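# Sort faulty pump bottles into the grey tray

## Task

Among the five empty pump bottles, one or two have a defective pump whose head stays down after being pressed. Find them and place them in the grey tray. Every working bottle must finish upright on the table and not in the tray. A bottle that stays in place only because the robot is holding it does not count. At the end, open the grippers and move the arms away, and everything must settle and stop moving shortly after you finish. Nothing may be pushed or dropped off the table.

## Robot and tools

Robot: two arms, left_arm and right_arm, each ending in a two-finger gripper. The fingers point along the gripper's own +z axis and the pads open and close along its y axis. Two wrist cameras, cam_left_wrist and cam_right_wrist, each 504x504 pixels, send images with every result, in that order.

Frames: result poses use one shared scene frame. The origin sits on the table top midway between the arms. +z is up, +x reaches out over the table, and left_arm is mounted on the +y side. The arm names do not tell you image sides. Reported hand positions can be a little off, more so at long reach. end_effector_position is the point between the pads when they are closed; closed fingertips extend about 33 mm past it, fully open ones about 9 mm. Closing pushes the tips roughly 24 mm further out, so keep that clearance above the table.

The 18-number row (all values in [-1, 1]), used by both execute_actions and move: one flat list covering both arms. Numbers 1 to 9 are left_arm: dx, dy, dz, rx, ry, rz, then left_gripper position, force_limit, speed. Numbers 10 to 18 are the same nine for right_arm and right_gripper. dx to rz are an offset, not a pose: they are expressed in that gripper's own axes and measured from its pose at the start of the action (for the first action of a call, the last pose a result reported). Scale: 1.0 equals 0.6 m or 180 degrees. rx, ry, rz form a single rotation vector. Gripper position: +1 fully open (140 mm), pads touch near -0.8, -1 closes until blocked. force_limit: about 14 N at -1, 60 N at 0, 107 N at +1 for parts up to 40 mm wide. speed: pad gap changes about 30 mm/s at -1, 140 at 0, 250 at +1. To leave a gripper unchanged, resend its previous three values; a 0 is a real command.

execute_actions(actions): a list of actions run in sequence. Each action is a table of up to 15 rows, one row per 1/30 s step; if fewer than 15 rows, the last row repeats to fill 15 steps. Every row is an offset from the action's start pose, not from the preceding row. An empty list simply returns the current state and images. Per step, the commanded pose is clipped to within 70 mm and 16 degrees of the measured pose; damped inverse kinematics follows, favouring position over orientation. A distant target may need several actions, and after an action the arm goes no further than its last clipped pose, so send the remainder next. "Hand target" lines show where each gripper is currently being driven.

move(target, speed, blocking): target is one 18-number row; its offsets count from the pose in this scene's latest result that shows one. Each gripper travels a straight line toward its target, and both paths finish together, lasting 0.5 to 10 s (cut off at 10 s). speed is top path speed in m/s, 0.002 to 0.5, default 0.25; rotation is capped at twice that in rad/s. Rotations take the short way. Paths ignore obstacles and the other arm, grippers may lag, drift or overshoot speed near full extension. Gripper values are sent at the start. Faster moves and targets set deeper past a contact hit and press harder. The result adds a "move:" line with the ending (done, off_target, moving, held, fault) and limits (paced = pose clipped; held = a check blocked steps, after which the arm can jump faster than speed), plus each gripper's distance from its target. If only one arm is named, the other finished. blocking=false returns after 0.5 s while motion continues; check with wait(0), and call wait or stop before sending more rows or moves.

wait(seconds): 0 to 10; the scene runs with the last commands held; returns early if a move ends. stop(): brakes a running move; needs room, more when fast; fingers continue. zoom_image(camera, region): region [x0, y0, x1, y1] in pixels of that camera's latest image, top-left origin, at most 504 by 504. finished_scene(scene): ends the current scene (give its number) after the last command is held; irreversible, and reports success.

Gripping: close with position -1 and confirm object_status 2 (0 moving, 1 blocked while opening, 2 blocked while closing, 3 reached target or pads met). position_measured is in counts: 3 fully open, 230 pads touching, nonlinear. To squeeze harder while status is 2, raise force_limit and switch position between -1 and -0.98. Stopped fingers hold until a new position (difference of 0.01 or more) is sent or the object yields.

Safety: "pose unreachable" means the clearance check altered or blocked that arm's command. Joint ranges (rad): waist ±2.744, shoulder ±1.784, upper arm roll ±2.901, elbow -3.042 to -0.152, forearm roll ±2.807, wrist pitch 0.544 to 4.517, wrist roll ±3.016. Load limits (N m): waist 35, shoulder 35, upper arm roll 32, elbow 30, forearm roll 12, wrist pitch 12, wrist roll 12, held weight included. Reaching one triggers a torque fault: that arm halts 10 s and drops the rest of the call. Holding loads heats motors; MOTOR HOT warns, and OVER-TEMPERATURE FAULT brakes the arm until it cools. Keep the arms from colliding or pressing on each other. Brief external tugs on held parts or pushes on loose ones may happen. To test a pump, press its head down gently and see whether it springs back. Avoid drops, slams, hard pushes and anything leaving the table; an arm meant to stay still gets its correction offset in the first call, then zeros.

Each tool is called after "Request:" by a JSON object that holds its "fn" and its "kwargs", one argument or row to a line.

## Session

Request:
{"fn": "execute_actions", "kwargs": {
  "actions": []
}}

Scene clock: 0.00 s.
left_arm: end_effector_position=(+0.4174, +0.4246, +0.1158) position_measured=3 object_status=3 end_effector_quat_wxyz=(-0.047, +0.923, +0.378, +0.060) | right_arm: end_effector_position=(+0.6034, -0.2391, +0.4145) position_measured=3 object_status=3 end_effector_quat_wxyz=(-0.002, +0.954, -0.300, +0.000)
Joint positions: left_arm=[ 0.207 -0.419 -0.189 -2.829  0.071  2.512 -2.233] | right_arm=[-0.003 -0.003 -0.003 -1.571  0.003  1.571 -0.793]
Joint velocities: left_arm=[ 0.     0.001  0.001 -0.     0.    -0.     0.001] | right_arm=[-0.001 -0.    -0.     0.    -0.     0.     0.   ]
Hand target (left_arm): +0.417, +0.425, +0.116; -0.047, +0.923, +0.378, +0.060
Hand target (right_arm): +0.603, -0.239, +0.415; -0.002, +0.954, -0.300, +0.000

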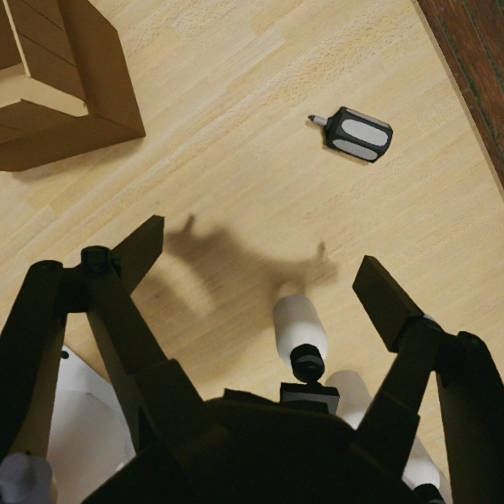

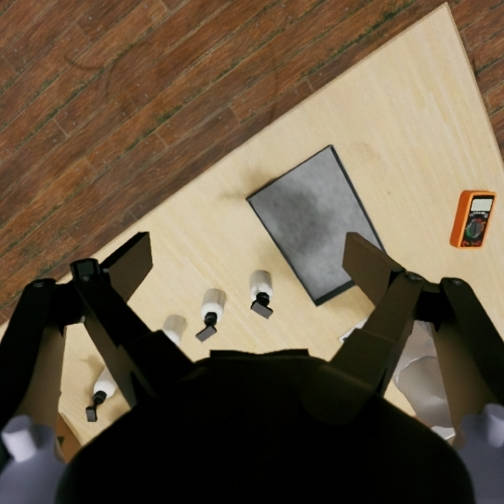

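Request:
{"fn": "zoom_image", "kwargs": {
  "camera": "cam_right_wrist",
  "region": [60, 240, 300, 440]
}}

Request:
{"fn": "zoom_image", "kwargs": {
  "camera": "cam_left_wrist",
  "region": [220, 260, 504, 504]
}}

Region (60, 240, 300, 440) of cam_right_wrist's 504x504 image, scaled by 2.100, with more detail than that image has.

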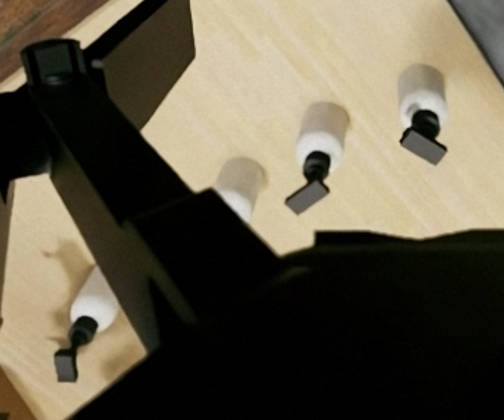

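Region (220, 260, 504, 504) of cam_left_wrist's 504x504 image, scaled by 1.775, with more detail than that image has; it fills the top 433 rows of this view, and the rest is white.

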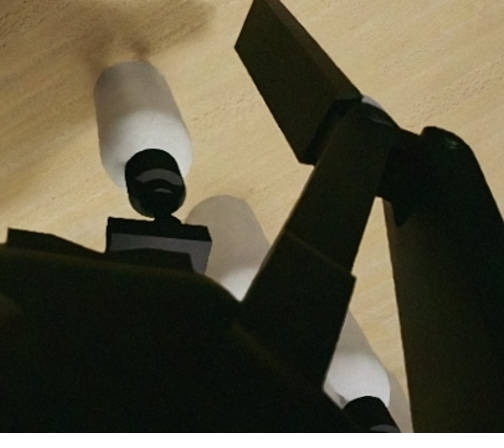

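Request:
{"fn": "move", "kwargs": {
  "target": [-0.1308,0.0898,-0.2162,-0.0307,-0.0392,0.2470,-1,0,1, -0.4802,-0.1385,0.3408,-0.0013,0,-0.194,-1,0,0.5],
  "speed": 0.3
}}

Scene clock: 74.57 s.
left_arm: end_effector_position=(+0.3881, +0.3121, +0.2269) position_measured=233 object_status=3 end_effector_quat_wxyz=(+0.002, +1.000, +0.003, -0.002) | right_arm: end_effector_position=(+0.4170, -0.0057, +0.2108) position_measured=233 object_status=3 end_effector_quat_wxyz=(+0.002, +1.000, -0.003, -0.000)
Joint positions: left_arm=[-0.295 -0.651  0.087 -2.659  0.054  2.007 -1.684] | right_arm=[ 0.296 -0.176  0.26  -2.286  0.049  2.113 -0.865]
Joint velocities: left_arm=[-0.006  0.     0.006  0.001  0.006 -0.005  0.023] | right_arm=[-0.001 -0.    -0.     0.002  0.001  0.005 -0.002]
Hand target (left_arm): +0.388, +0.313, +0.228; +0.001, +1.000, -0.004, -0.002
Hand target (right_arm): +0.417, -0.005, +0.210; +0.000, +1.000, -0.001, -0.000
Off the commanded pose (left_arm): 0.005 m, 0 deg.
Off the commanded pose (right_arm): 0.002 m, 0 deg.
move: off_target (left_arm)

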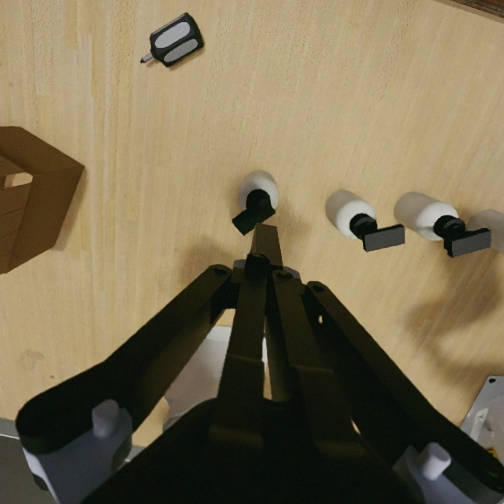

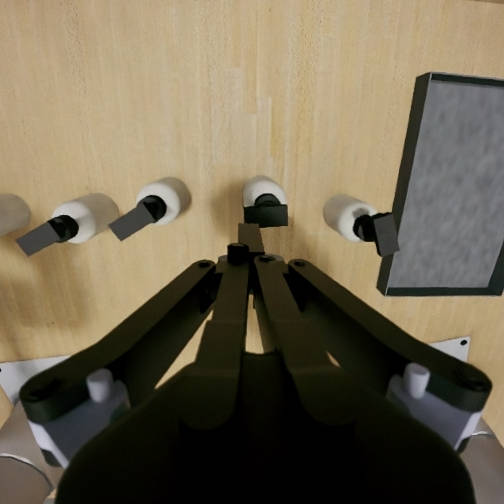

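Request:
{"fn": "zoom_image", "kwargs": {
  "camera": "cam_right_wrist",
  "region": [200, 160, 320, 280]
}}

Request:
{"fn": "zoom_image", "kwargs": {
  "camera": "cam_left_wrist",
  "region": [200, 160, 320, 280]
}}

Region (200, 160, 320, 280) of cam_right_wrist's 504x504 image, scaled by 4.200, with more detail than that image has.

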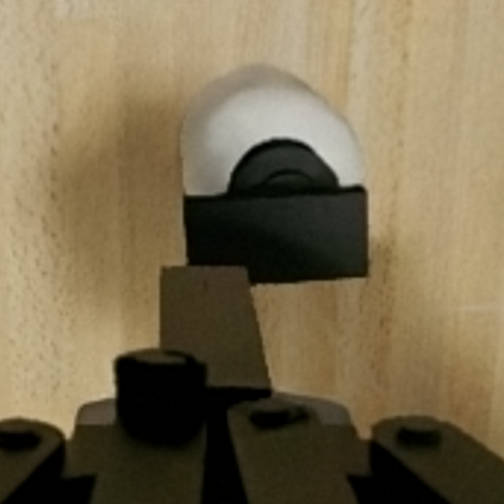

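Region (200, 160, 320, 280) of cam_left_wrist's 504x504 image, scaled by 4.200, with more detail than that image has.

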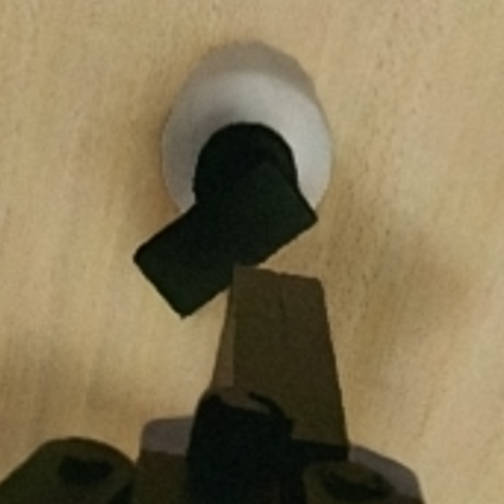

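Request:
{"fn": "zoom_image", "kwargs": {
  "camera": "cam_right_wrist",
  "region": [300, 160, 420, 280]
}}

Request:
{"fn": "zoom_image", "kwargs": {
  "camera": "cam_left_wrist",
  "region": [310, 160, 430, 280]
}}

Request:
{"fn": "zoom_image", "kwargs": {
  "camera": "cam_right_wrist",
  "region": [90, 150, 210, 270]
}}

Region (300, 160, 420, 280) of cam_right_wrist's 504x504 image, scaled by 4.200, with more detail than that image has.

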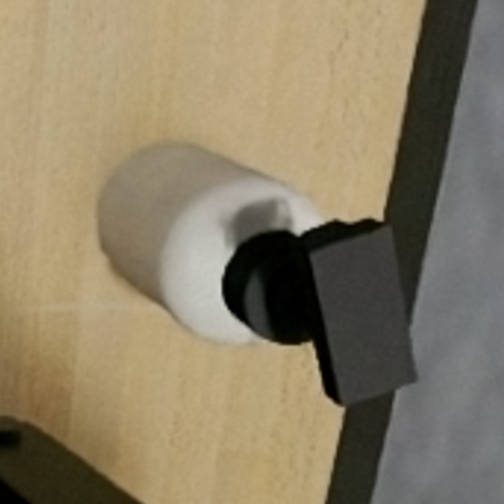

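Region (310, 160, 430, 280) of cam_left_wrist's 504x504 image, scaled by 4.200, with more detail than that image has.

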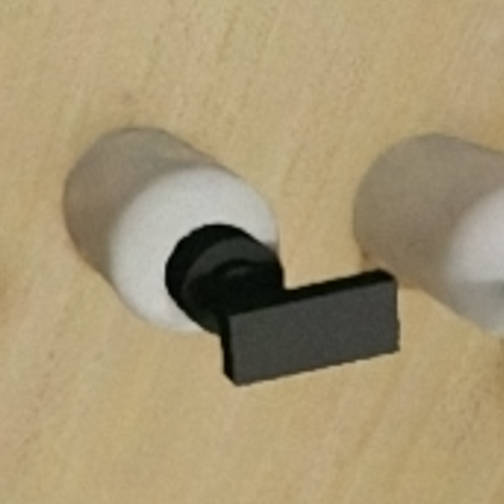

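Region (90, 150, 210, 270) of cam_right_wrist's 504x504 image, scaled by 4.200, with more detail than that image has.

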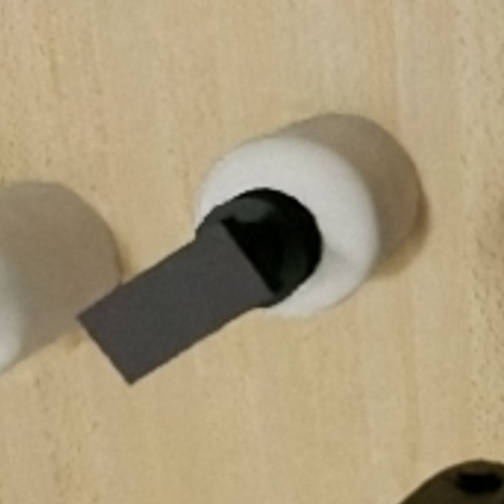

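Request:
{"fn": "move", "kwargs": {
  "target": [0.0053,-0.0148,0.0665,0.0013,0.0013,0.0019,-1,0,1, 0.0158,0.0342,0.0397,0.0013,0,-0.0019,-1,0,0.5],
  "speed": 0.12
}}

Scene clock: 132.90 s.
left_arm: end_effector_position=(+0.3913, +0.3206, +0.1888) position_measured=233 object_status=3 end_effector_quat_wxyz=(+0.000, +1.000, +0.004, +0.000) | right_arm: end_effector_position=(+0.4249, -0.0253, +0.1880) position_measured=233 object_status=3 end_effector_quat_wxyz=(+0.000, +1.000, -0.003, -0.001)
Joint positions: left_arm=[-0.287 -0.603  0.107 -2.727  0.071  2.127 -1.673] | right_arm=[ 0.281 -0.17   0.234 -2.344  0.049  2.175 -0.907]
Joint velocities: left_arm=[ 0.001  0.    -0.    -0.     0.002  0.011  0.002] | right_arm=[-0.001 -0.    -0.001 -0.    -0.     0.005 -0.013]
Hand target (left_arm): +0.392, +0.322, +0.187; -0.001, +1.000, +0.001, +0.001
Hand target (right_arm): +0.426, -0.026, +0.187; +0.000, +1.000, +0.000, +0.000
Off the commanded pose (left_arm): 0.002 m, 0 deg.
Off the commanded pose (right_arm): 0.002 m, 0 deg.
move: done

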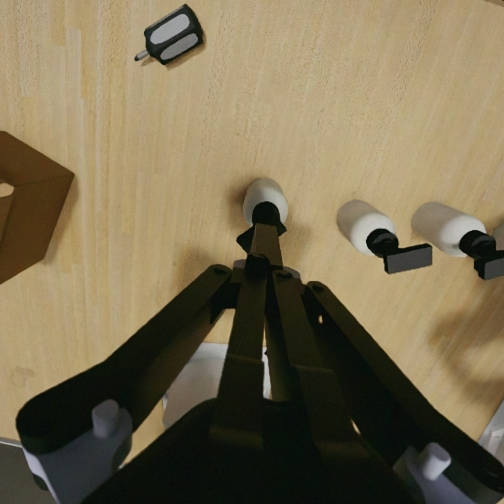

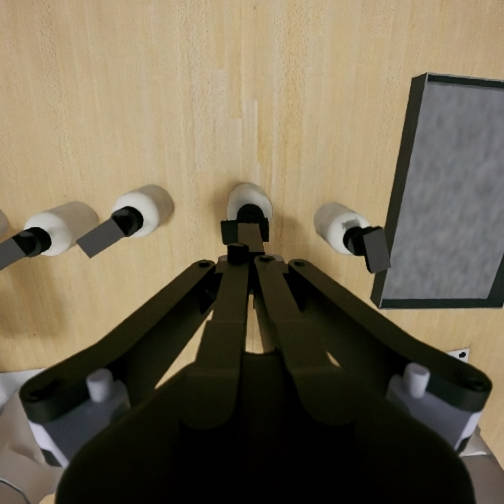

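Request:
{"fn": "zoom_image", "kwargs": {
  "camera": "cam_right_wrist",
  "region": [200, 160, 320, 280]
}}

Request:
{"fn": "zoom_image", "kwargs": {
  "camera": "cam_left_wrist",
  "region": [200, 160, 320, 280]
}}

Region (200, 160, 320, 280) of cam_right_wrist's 504x504 image, scaled by 4.200, with more detail than that image has.

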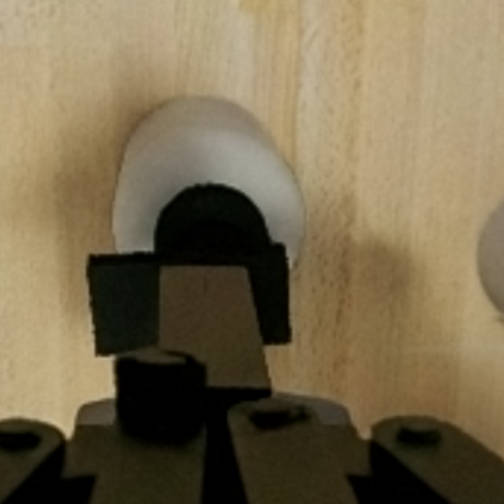

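Region (200, 160, 320, 280) of cam_left_wrist's 504x504 image, scaled by 4.200, with more detail than that image has.

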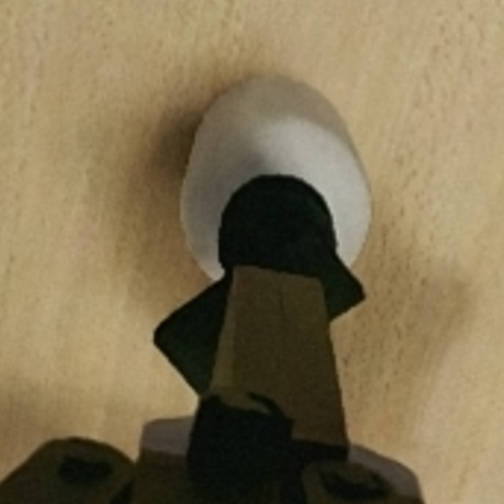

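Request:
{"fn": "move", "kwargs": {
  "target": [0.0012,0.0043,0.0563,0,0,0.002,-1,0,1, 0.0018,0.0042,0.055,0,0,-0.0015,-1,0,0.5],
  "speed": 0.04
}}

Request:
{"fn": "execute_actions", "kwargs": {
  "actions": [
    [[0,0,-0.002,0,0,0,-1,0,1,0,0,-0.002,0,0,0,-1,0,0.5],[0,0,-0.006,0,0,0,-1,0,1,0,0,-0.006,0,0,0,-1,0,0.5],[0,0,-0.012,0,0,0,-1,0,1,0,0,-0.012,0,0,0,-1,0,0.5],[0,0,-0.019,0,0,0,-1,0,1,0,0,-0.019,0,0,0,-1,0,0.5],[0,0,-0.027,0,0,0,-1,0,1,0,0,-0.027,0,0,0,-1,0,0.5],[0,0,-0.036,0,0,0,-1,0,1,0,0,-0.036,0,0,0,-1,0,0.5],[0,0,-0.044,0,0,0,-1,0,1,0,0,-0.044,0,0,0,-1,0,0.5],[0,0,-0.051,0,0,0,-1,0,1,0,0,-0.051,0,0,0,-1,0,0.5],[0,0,-0.056,0,0,0,-1,0,1,0,0,-0.056,0,0,0,-1,0,0.5],[0,0,-0.059,0,0,0,-1,0,1,0,0,-0.059,0,0,0,-1,0,0.5],[0,0,-0.06,0,0,0,-1,0,1,0,0,-0.06,0,0,0,-1,0,0.5]]
  ]
}}

Scene clock: 155.97 s.
left_arm: end_effector_position=(+0.3937, +0.3188, +0.1580) position_measured=233 object_status=3 end_effector_quat_wxyz=(-0.000, +1.000, +0.003, +0.001) | right_arm: end_effector_position=(+0.4265, -0.0254, +0.1592) position_measured=233 object_status=3 end_effector_quat_wxyz=(-0.002, +1.000, +0.000, +0.000)
Joint positions: left_arm=[-0.287 -0.548  0.108 -2.774  0.071  2.23  -1.673] | right_arm=[ 0.281 -0.131  0.234 -2.384  0.043  2.26  -0.911]
Joint velocities: left_arm=[ 0.     0.001 -0.001 -0.003 -0.     0.014 -0.001] | right_arm=[ 0.001  0.    -0.    -0.001 -0.002  0.01  -0.001]
Hand target (left_arm): +0.393, +0.319, +0.155; -0.000, +1.000, +0.002, +0.000
Hand target (right_arm): +0.426, -0.028, +0.155; +0.000, +1.000, -0.000, -0.001
Off the commanded pose (left_arm): 0.004 m, 0 deg.
Off the commanded pose (right_arm): 0.005 m, 0 deg.
move: off_target (left_arm, right_arm)

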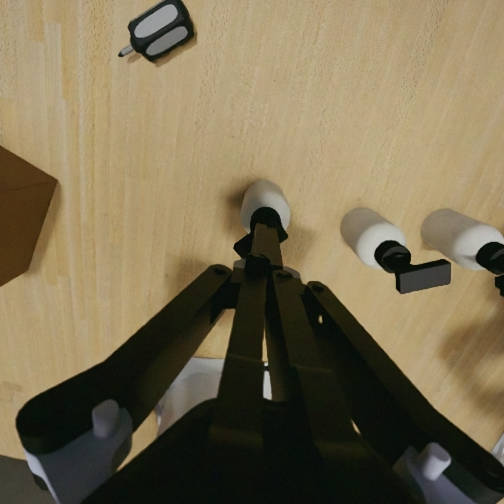

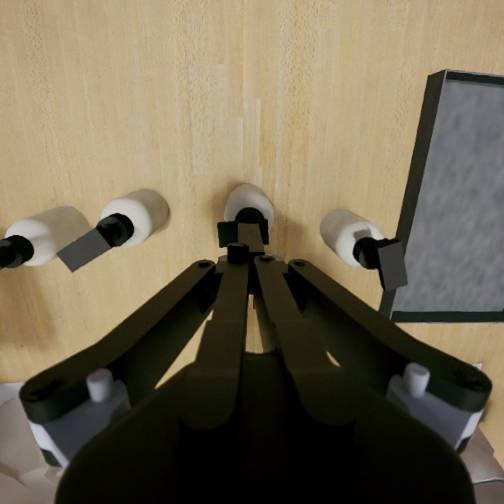

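Scene clock: 156.47 s.
left_arm: end_effector_position=(+0.3990, +0.3190, +0.1940) position_measured=233 object_status=3 end_effector_quat_wxyz=(+0.001, +1.000, +0.003, +0.011) | right_arm: end_effector_position=(+0.4306, -0.0220, +0.1960) position_measured=233 object_status=3 end_effector_quat_wxyz=(-0.006, +1.000, +0.000, +0.009)
Joint positions: left_arm=[-0.288 -0.603  0.104 -2.719  0.07   2.139 -1.673] | right_arm=[ 0.281 -0.18   0.232 -2.338  0.049  2.183 -0.914]
Joint velocities: left_arm=[-0.004 -0.008  0.001  0.011 -0.001 -0.111 -0.002] | right_arm=[-0.    -0.001 -0.001  0.008  0.004 -0.093 -0.006]
Hand target (left_arm): +0.393, +0.318, +0.194; +0.000, +1.000, +0.002, +0.001
Hand target (right_arm): +0.426, -0.025, +0.195; -0.002, +1.000, +0.000, +0.000
Off the commanded pose (left_arm): 0.005 m, 1 deg.
Off the commanded pose (right_arm): 0.006 m, 1 deg.

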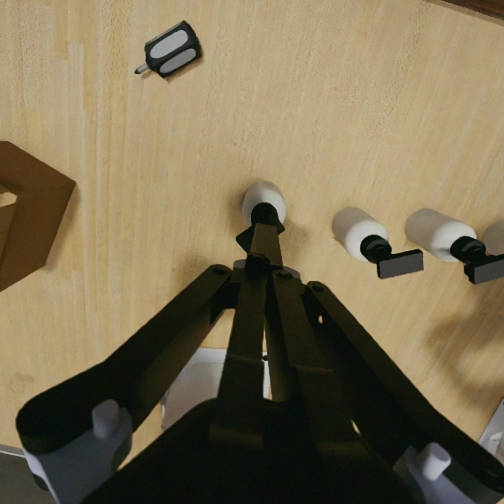

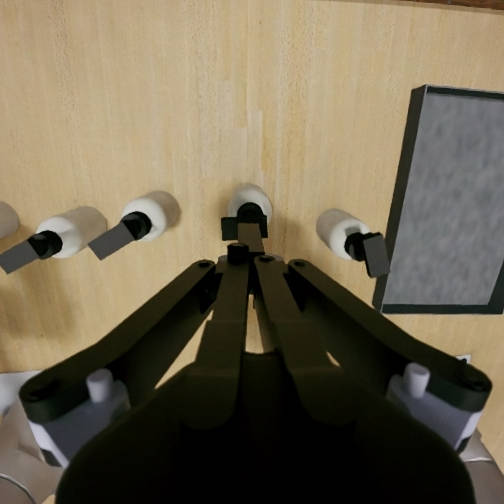

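Request:
{"fn": "move", "kwargs": {
  "target": [-0.0215,0.2107,0.010,0.0006,-0.007,0.0019,-1,0,1, -0.047,0.1985,0.0102,-0.0038,-0.0057,0,-1,0,0.5],
  "speed": 0.22
}}

Scene clock: 162.23 s.
left_arm: end_effector_position=(+0.3854, +0.1978, +0.1855) position_measured=233 object_status=3 end_effector_quat_wxyz=(-0.006, +1.000, -0.007, -0.003) | right_arm: end_effector_position=(+0.4028, -0.1390, +0.1888) position_measured=233 object_status=3 end_effector_quat_wxyz=(-0.003, +1.000, -0.006, +0.000)
Joint positions: left_arm=[-0.373 -0.518 -0.149 -2.67  -0.077  2.145 -1.877] | right_arm=[ 0.257 -0.432  0.074 -2.599  0.043  2.17  -1.084]
Joint velocities: left_arm=[ 0.004 -0.    -0.006  0.001 -0.004 -0.    -0.025] | right_arm=[ 0.    -0.    -0.001 -0.     0.001 -0.001 -0.022]
Hand target (left_arm): +0.387, +0.197, +0.187; -0.004, +1.000, +0.001, -0.001
Hand target (right_arm): +0.402, -0.141, +0.188; -0.001, +1.000, +0.000, -0.000
Off the commanded pose (left_arm): 0.006 m, 1 deg.
Off the commanded pose (right_arm): 0.002 m, 1 deg.
move: off_target (left_arm)

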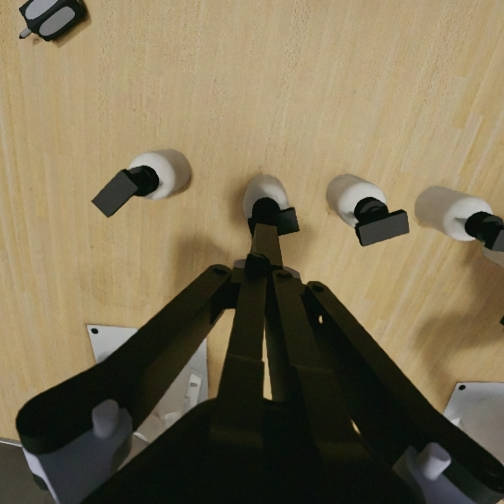

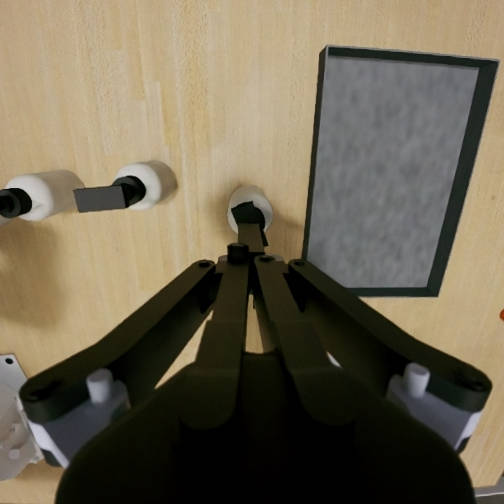

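Request:
{"fn": "zoom_image", "kwargs": {
  "camera": "cam_right_wrist",
  "region": [60, 130, 200, 250]
}}

Request:
{"fn": "zoom_image", "kwargs": {
  "camera": "cam_left_wrist",
  "region": [70, 120, 210, 240]
}}

Request:
{"fn": "zoom_image", "kwargs": {
  "camera": "cam_left_wrist",
  "region": [320, 150, 504, 280]
}}

Request:
{"fn": "zoom_image", "kwargs": {
  "camera": "cam_right_wrist",
  "region": [200, 160, 320, 280]
}}

Request:
{"fn": "zoom_image", "kwargs": {
  "camera": "cam_left_wrist",
  "region": [200, 160, 320, 280]
}}

Region (60, 130, 200, 250) of cam_right_wrist's 504x504 image, scaled by 3.600, with more detail than that image has; it fills the top 432 rows of this view, and the rest is white.

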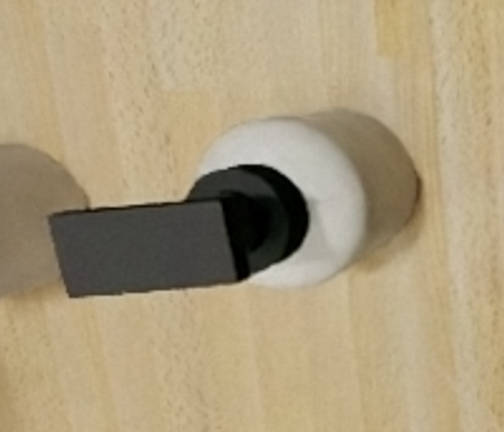

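Region (70, 120, 210, 240) of cam_left_wrist's 504x504 image, scaled by 3.600, with more detail than that image has; it fills the top 432 rows of this view, and the rest is white.

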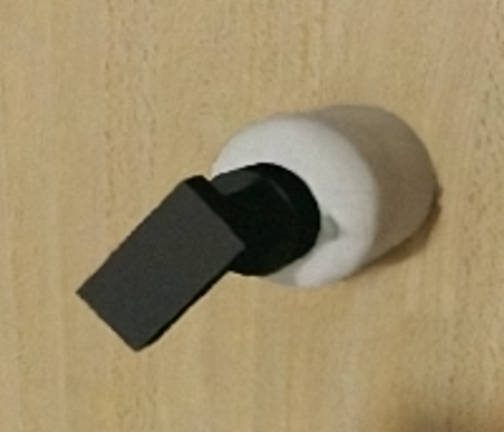

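Region (320, 150, 504, 280) of cam_left_wrist's 504x504 image, scaled by 2.739, with more detail than that image has; it fills the top 356 rows of this view, and the rest is white.

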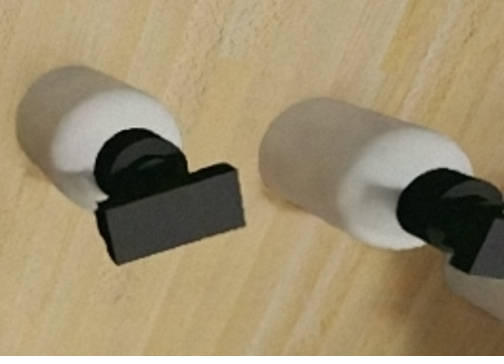

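Region (200, 160, 320, 280) of cam_right_wrist's 504x504 image, scaled by 4.200, with more detail than that image has.

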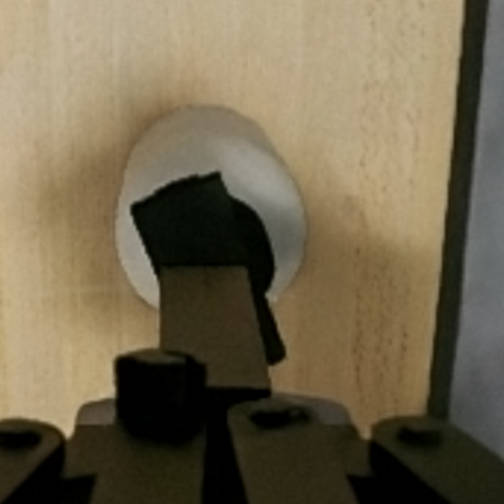

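Region (200, 160, 320, 280) of cam_left_wrist's 504x504 image, scaled by 4.200, with more detail than that image has.

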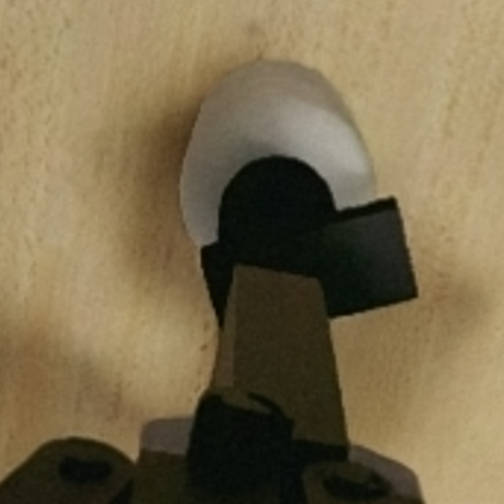

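Request:
{"fn": "move", "kwargs": {
  "target": [0.0102,0.0032,0.0507,-0.0038,0.0019,-0.0045,-1,0,1, -0.0022,0.007,0.0563,-0.0019,0,-0.0038,-1,0,0.5],
  "speed": 0.04
}}

Request:
{"fn": "execute_actions", "kwargs": {
  "actions": [
    [[0,0,-0.002,0,0,0,-1,0,1,0,0,-0.002,0,0,0,-1,0,0.5],[0,0,-0.005,0,0,0,-1,0,1,0,0,-0.005,0,0,0,-1,0,0.5],[0,0,-0.01,0,0,0,-1,0,1,0,0,-0.01,0,0,0,-1,0,0.5],[0,0,-0.016,0,0,0,-1,0,1,0,0,-0.016,0,0,0,-1,0,0.5],[0,0,-0.022,0,0,0,-1,0,1,0,0,-0.022,0,0,0,-1,0,0.5],[0,0,-0.029,0,0,0,-1,0,1,0,0,-0.029,0,0,0,-1,0,0.5],[0,0,-0.036,0,0,0,-1,0,1,0,0,-0.036,0,0,0,-1,0,0.5],[0,0,-0.042,0,0,0,-1,0,1,0,0,-0.042,0,0,0,-1,0,0.5],[0,0,-0.048,0,0,0,-1,0,1,0,0,-0.048,0,0,0,-1,0,0.5],[0,0,-0.052,0,0,0,-1,0,1,0,0,-0.052,0,0,0,-1,0,0.5],[0,0,-0.055,0,0,0,-1,0,1,0,0,-0.055,0,0,0,-1,0,0.5],[0,0,-0.057,0,0,0,-1,0,1,0,0,-0.057,0,0,0,-1,0,0.5],[0,0,-0.058,0,0,0,-1,0,1,0,0,-0.058,0,0,0,-1,0,0.5]]
  ]
}}

Scene clock: 196.13 s.
left_arm: end_effector_position=(+0.3931, +0.1962, +0.1583) position_measured=233 object_status=3 end_effector_quat_wxyz=(-0.002, +1.000, -0.001, +0.002) | right_arm: end_effector_position=(+0.4026, -0.1410, +0.1587) position_measured=233 object_status=3 end_effector_quat_wxyz=(-0.002, +1.000, -0.002, +0.002)
Joint positions: left_arm=[-0.373 -0.46  -0.148 -2.703 -0.079  2.249 -1.884] | right_arm=[ 0.257 -0.392  0.074 -2.649  0.039  2.263 -1.091]
Joint velocities: left_arm=[-0.     0.001  0.001 -0.001  0.001  0.014  0.   ] | right_arm=[ 0.     0.003  0.    -0.    -0.001  0.012  0.   ]
Hand target (left_arm): +0.392, +0.197, +0.155; -0.001, +1.000, +0.001, +0.000
Hand target (right_arm): +0.401, -0.143, +0.155; +0.001, +1.000, -0.000, +0.000
Off the commanded pose (left_arm): 0.004 m, 0 deg.
Off the commanded pose (right_arm): 0.004 m, 0 deg.
move: off_target (left_arm, right_arm)

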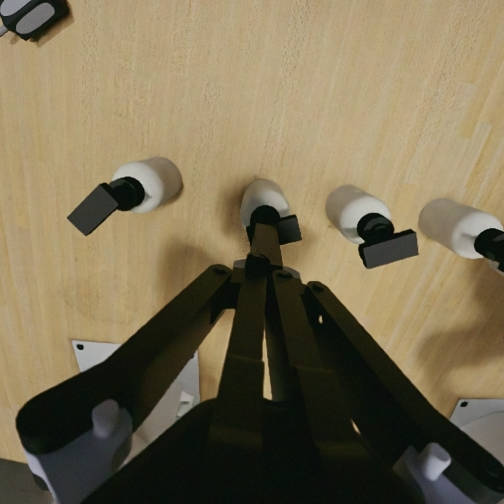

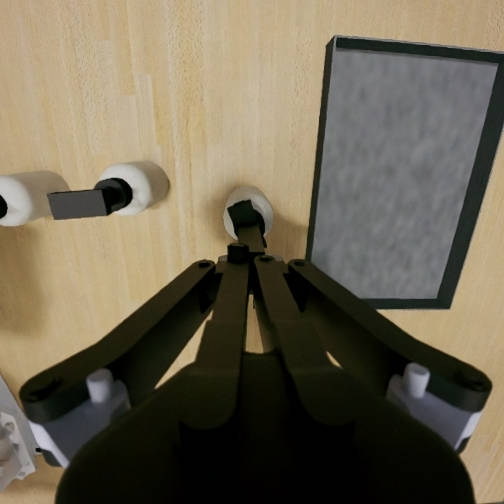

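Scene clock: 196.63 s.
left_arm: end_effector_position=(+0.3981, +0.1938, +0.1926) position_measured=233 object_status=3 end_effector_quat_wxyz=(+0.001, +1.000, -0.001, +0.011) | right_arm: end_effector_position=(+0.4075, -0.1375, +0.1936) position_measured=233 object_status=3 end_effector_quat_wxyz=(-0.006, +1.000, -0.002, +0.011)
Joint positions: left_arm=[-0.373 -0.513 -0.144 -2.654 -0.079  2.167 -1.884] | right_arm=[ 0.257 -0.443  0.074 -2.6    0.039  2.183 -1.091]
Joint velocities: left_arm=[ 0.001 -0.029  0.003  0.032  0.    -0.122 -0.001] | right_arm=[-0.    -0.028  0.001  0.032  0.001 -0.119  0.001]
Hand target (left_arm): +0.392, +0.195, +0.193; -0.001, +1.000, -0.002, +0.002
Hand target (right_arm): +0.402, -0.141, +0.193; -0.002, +1.000, -0.002, +0.002
Off the commanded pose (left_arm): 0.006 m, 1 deg.
Off the commanded pose (right_arm): 0.006 m, 1 deg.

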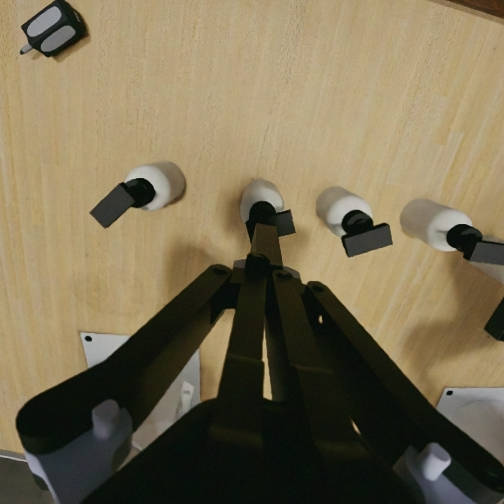

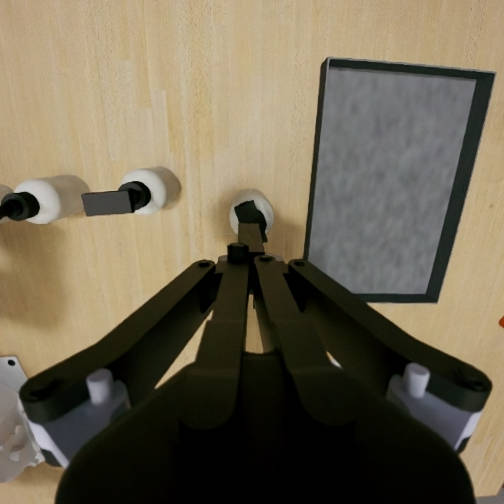

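Request:
{"fn": "execute_actions", "kwargs": {
  "actions": []
}}

Request:
{"fn": "zoom_image", "kwargs": {
  "camera": "cam_right_wrist",
  "region": [200, 160, 320, 280]
}}

Request:
{"fn": "zoom_image", "kwargs": {
  "camera": "cam_left_wrist",
  "region": [200, 160, 320, 280]
}}

Request:
{"fn": "zoom_image", "kwargs": {
  "camera": "cam_left_wrist",
  "region": [300, 160, 420, 280]
}}

Scene clock: 199.53 s.
left_arm: end_effector_position=(+0.3923, +0.1957, +0.1915) position_measured=233 object_status=3 end_effector_quat_wxyz=(-0.002, +1.000, -0.000, +0.002) | right_arm: end_effector_position=(+0.4023, -0.1402, +0.1925) position_measured=233 object_status=3 end_effector_quat_wxyz=(-0.002, +1.000, -0.002, +0.003)
Joint positions: left_arm=[-0.373 -0.513 -0.144 -2.653 -0.079  2.146 -1.884] | right_arm=[ 0.257 -0.444  0.074 -2.599  0.039  2.162 -1.091]
Joint velocities: left_arm=[ 0.    -0.001  0.     0.001 -0.    -0.001  0.   ] | right_arm=[ 0.     0.    -0.001 -0.    -0.001 -0.001 -0.   ]
Hand target (left_arm): +0.392, +0.195, +0.193; -0.001, +1.000, -0.002, +0.002
Hand target (right_arm): +0.402, -0.141, +0.193; -0.002, +1.000, -0.002, +0.002
Off the commanded pose (left_arm): 0.002 m, 0 deg.
Off the commanded pose (right_arm): 0.001 m, 0 deg.

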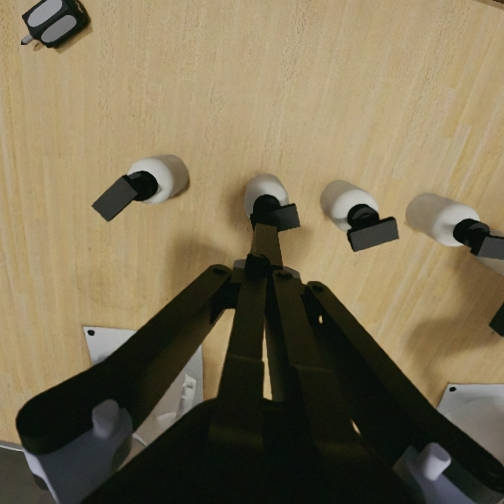

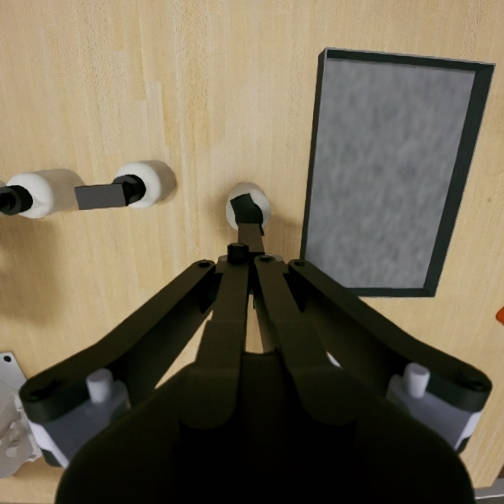

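Region (200, 160, 320, 280) of cam_right_wrist's 504x504 image, scaled by 4.200, with more detail than that image has.

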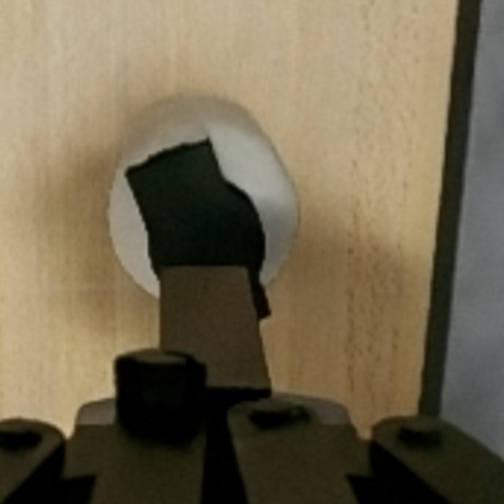

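Region (200, 160, 320, 280) of cam_left_wrist's 504x504 image, scaled by 4.200, with more detail than that image has.

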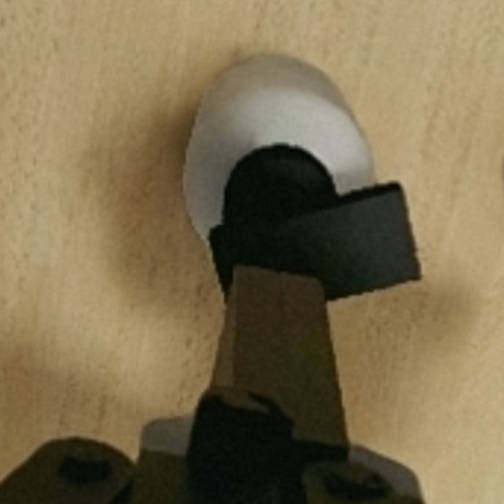

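Region (300, 160, 420, 280) of cam_left_wrist's 504x504 image, scaled by 4.200, with more detail than that image has.

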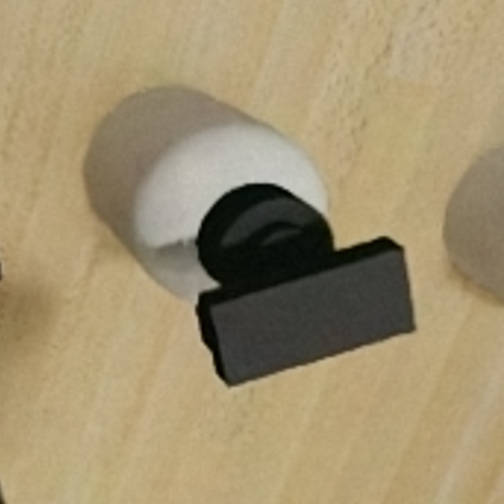

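Request:
{"fn": "move", "kwargs": {
  "target": [0.037,0.1695,0.002,-0.0013,-0.0013,0,-1,0,1, 0.0025,0.0025,0.2092,-0.0013,-0.0019,-0.0013,0.15,-0.2,1],
  "speed": 0.17
}}

Scene clock: 237.80 s.
left_arm: end_effector_position=(+0.4135, +0.0980, +0.1897) position_measured=233 object_status=3 end_effector_quat_wxyz=(-0.005, +1.000, -0.007, -0.001) | right_arm: end_effector_position=(+0.4031, -0.1425, +0.0670) position_measured=110 object_status=3 end_effector_quat_wxyz=(+0.001, +1.000, +0.000, -0.003)
Joint positions: left_arm=[-0.386 -0.303 -0.315 -2.463 -0.104  2.165 -2.045] | right_arm=[ 0.255 -0.177  0.076 -2.726  0.026  2.544 -1.089]
Joint velocities: left_arm=[-0.001  0.001 -0.001  0.    -0.     0.    -0.025] | right_arm=[-0.    -0.     0.001 -0.001 -0.001  0.012  0.001]
Hand target (left_arm): +0.415, +0.097, +0.190; -0.003, +1.000, +0.000, +0.000
Hand target (right_arm): +0.405, -0.142, +0.067; +0.001, +1.000, -0.000, +0.000
Off the commanded pose (left_arm): 0.004 m, 1 deg.
Off the commanded pose (right_arm): 0.002 m, 0 deg.
move: off_target (left_arm)

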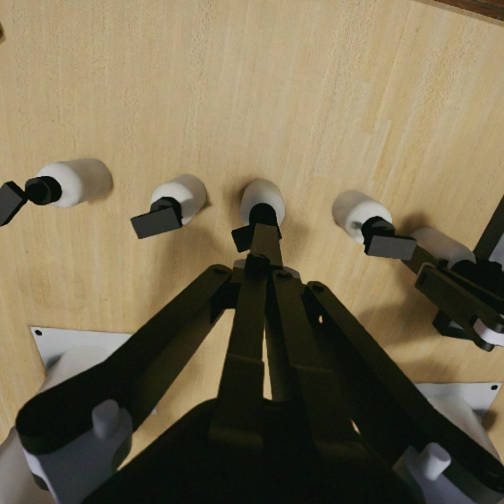

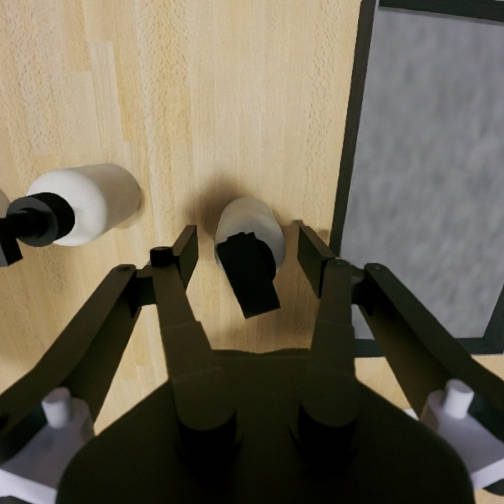

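Request:
{"fn": "zoom_image", "kwargs": {
  "camera": "cam_right_wrist",
  "region": [170, 180, 330, 340]
}}

Request:
{"fn": "zoom_image", "kwargs": {
  "camera": "cam_left_wrist",
  "region": [384, 190, 504, 310]
}}

Request:
{"fn": "zoom_image", "kwargs": {
  "camera": "cam_left_wrist",
  "region": [200, 160, 320, 280]
}}

Request:
{"fn": "zoom_image", "kwargs": {
  "camera": "cam_left_wrist",
  "region": [0, 140, 220, 260]
}}

Region (170, 180, 330, 340) of cam_right_wrist's 504x504 image, scaled by 3.150, with more detail than that image has.

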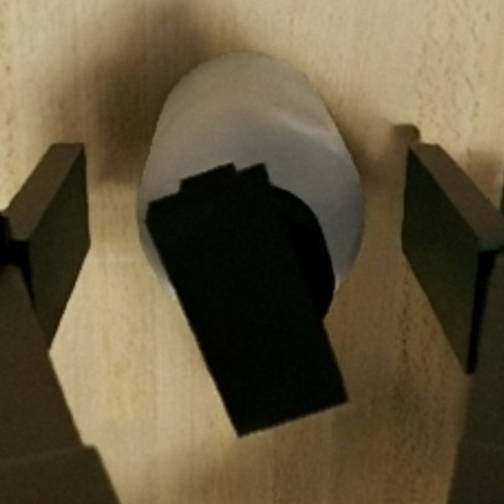

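Region (384, 190, 504, 310) of cam_left_wrist's 504x504 image, scaled by 4.200, with more detail than that image has.

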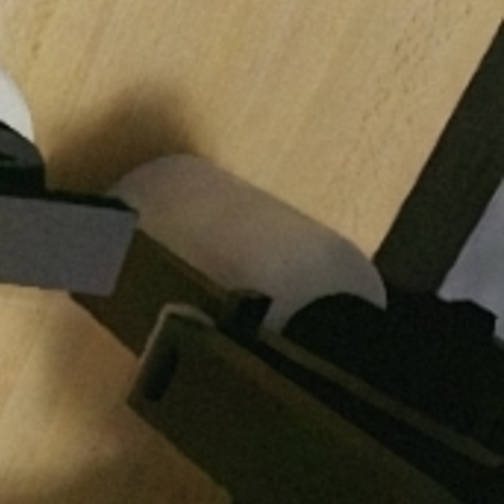

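Region (200, 160, 320, 280) of cam_left_wrist's 504x504 image, scaled by 4.200, with more detail than that image has.

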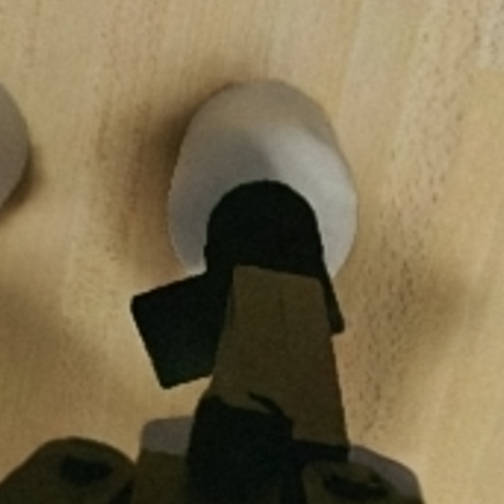

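Region (0, 140, 220, 260) of cam_left_wrist's 504x504 image, scaled by 2.291, with more detail than that image has; it fills the top 275 rows of this view, and the rest is white.

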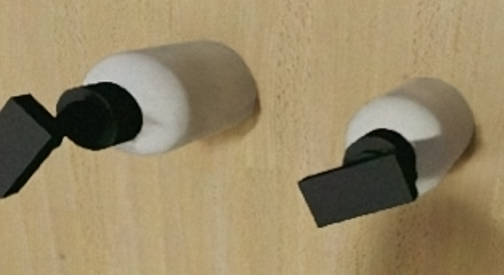

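Request:
{"fn": "move", "kwargs": {
  "target": [-0.005,-0.002,0.0578,-0.0032,0.0006,-0.0045,-1,0,1, 0.0023,0.001,0,0.0006,0.0019,0,-1,-0.2,0],
  "speed": 0.045
}}

Request:
{"fn": "move", "kwargs": {
  "target": [-0.002,0,-0.0667,0,0,0,-1,0,1, 0.06,0.18,-0.1633,0,0,0,-1,-0.2,0],
  "speed": 0.22
}}

Scene clock: 263.57 s.
left_arm: end_effector_position=(+0.4120, +0.1012, +0.1567) position_measured=233 object_status=3 end_effector_quat_wxyz=(-0.001, +1.000, -0.001, +0.000) | right_arm: end_effector_position=(+0.4040, -0.1420, +0.0673) position_measured=159 object_status=2 end_effector_quat_wxyz=(-0.000, +1.000, +0.000, -0.001)
Joint positions: left_arm=[-0.386 -0.267 -0.317 -2.524 -0.105  2.266 -2.052] | right_arm=[ 0.255 -0.178  0.076 -2.727  0.026  2.548 -1.088]
Joint velocities: left_arm=[ 0.001  0.001  0.001 -0.     0.001  0.011 -0.001] | right_arm=[ 0.    -0.001 -0.    -0.001 -0.002  0.001  0.001]
Hand target (left_arm): +0.411, +0.100, +0.155; -0.000, +1.000, +0.001, +0.000
Hand target (right_arm): +0.405, -0.143, +0.067; -0.000, +1.000, +0.000, +0.000
Off the commanded pose (left_arm): 0.003 m, 0 deg.
Off the commanded pose (right_arm): 0.001 m, 0 deg.
move: done

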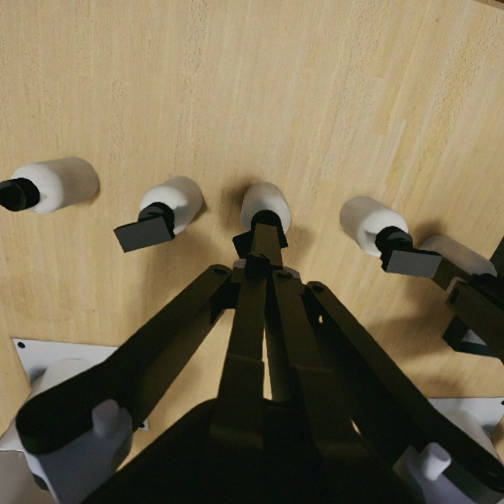

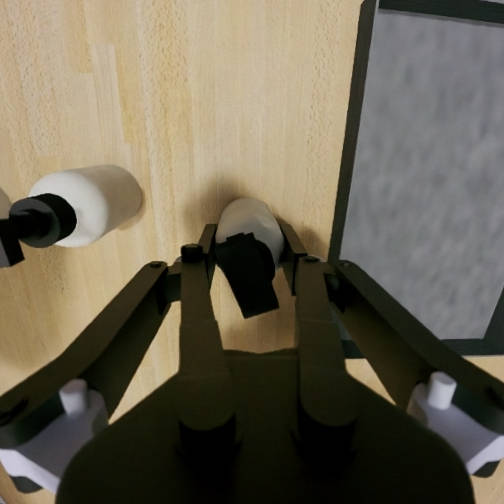

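Scene clock: 265.03 s.
left_arm: end_effector_position=(+0.4102, +0.1015, +0.1950) position_measured=233 object_status=3 end_effector_quat_wxyz=(-0.002, +1.000, +0.001, +0.001) | right_arm: end_effector_position=(+0.4396, -0.2486, +0.1645) position_measured=159 object_status=2 end_effector_quat_wxyz=(-0.002, +1.000, -0.007, -0.000)
Joint positions: left_arm=[-0.389 -0.33  -0.306 -2.475 -0.113  2.156 -2.048] | right_arm=[ 0.156 -0.41  -0.117 -2.645 -0.054  2.238 -1.301]
Joint velocities: left_arm=[-0.001 -0.001 -0.    -0.001 -0.001 -0.002  0.003] | right_arm=[ 0.    -0.    -0.     0.    -0.001 -0.008 -0.027]
Hand target (left_arm): +0.410, +0.101, +0.196; -0.000, +1.000, -0.002, -0.000
Hand target (right_arm): +0.440, -0.250, +0.165; -0.001, +1.000, +0.000, -0.001
Off the commanded pose (left_arm): 0.002 m, 0 deg.
Off the commanded pose (right_arm): 0.002 m, 1 deg.
move: done

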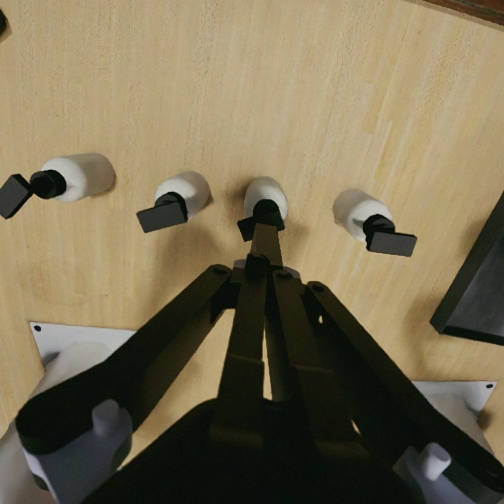

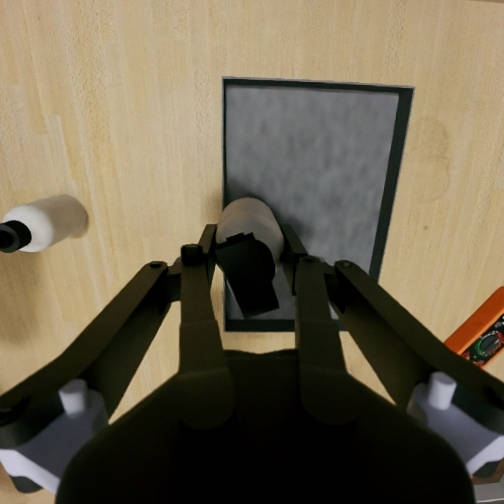

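Request:
{"fn": "zoom_image", "kwargs": {
  "camera": "cam_left_wrist",
  "region": [200, 160, 320, 280]
}}

Request:
{"fn": "zoom_image", "kwargs": {
  "camera": "cam_left_wrist",
  "region": [110, 150, 230, 270]
}}

Region (200, 160, 320, 280) of cam_left_wrist's 504x504 image, scaled by 4.200, with more detail than that image has.

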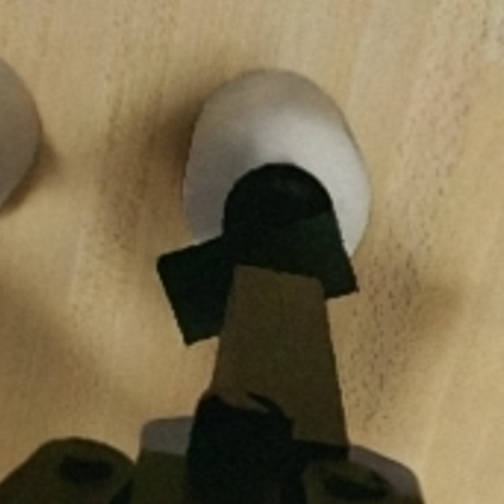

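Region (110, 150, 230, 270) of cam_left_wrist's 504x504 image, scaled by 4.200, with more detail than that image has.

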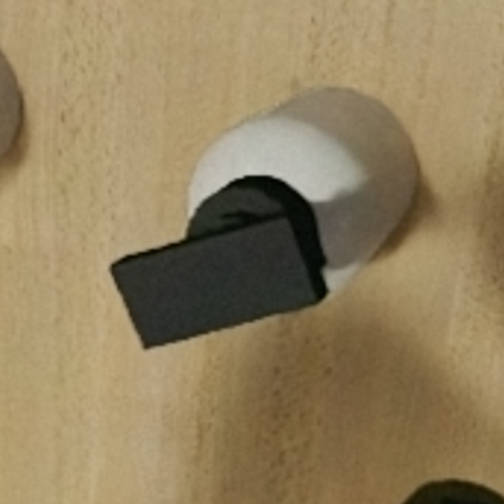

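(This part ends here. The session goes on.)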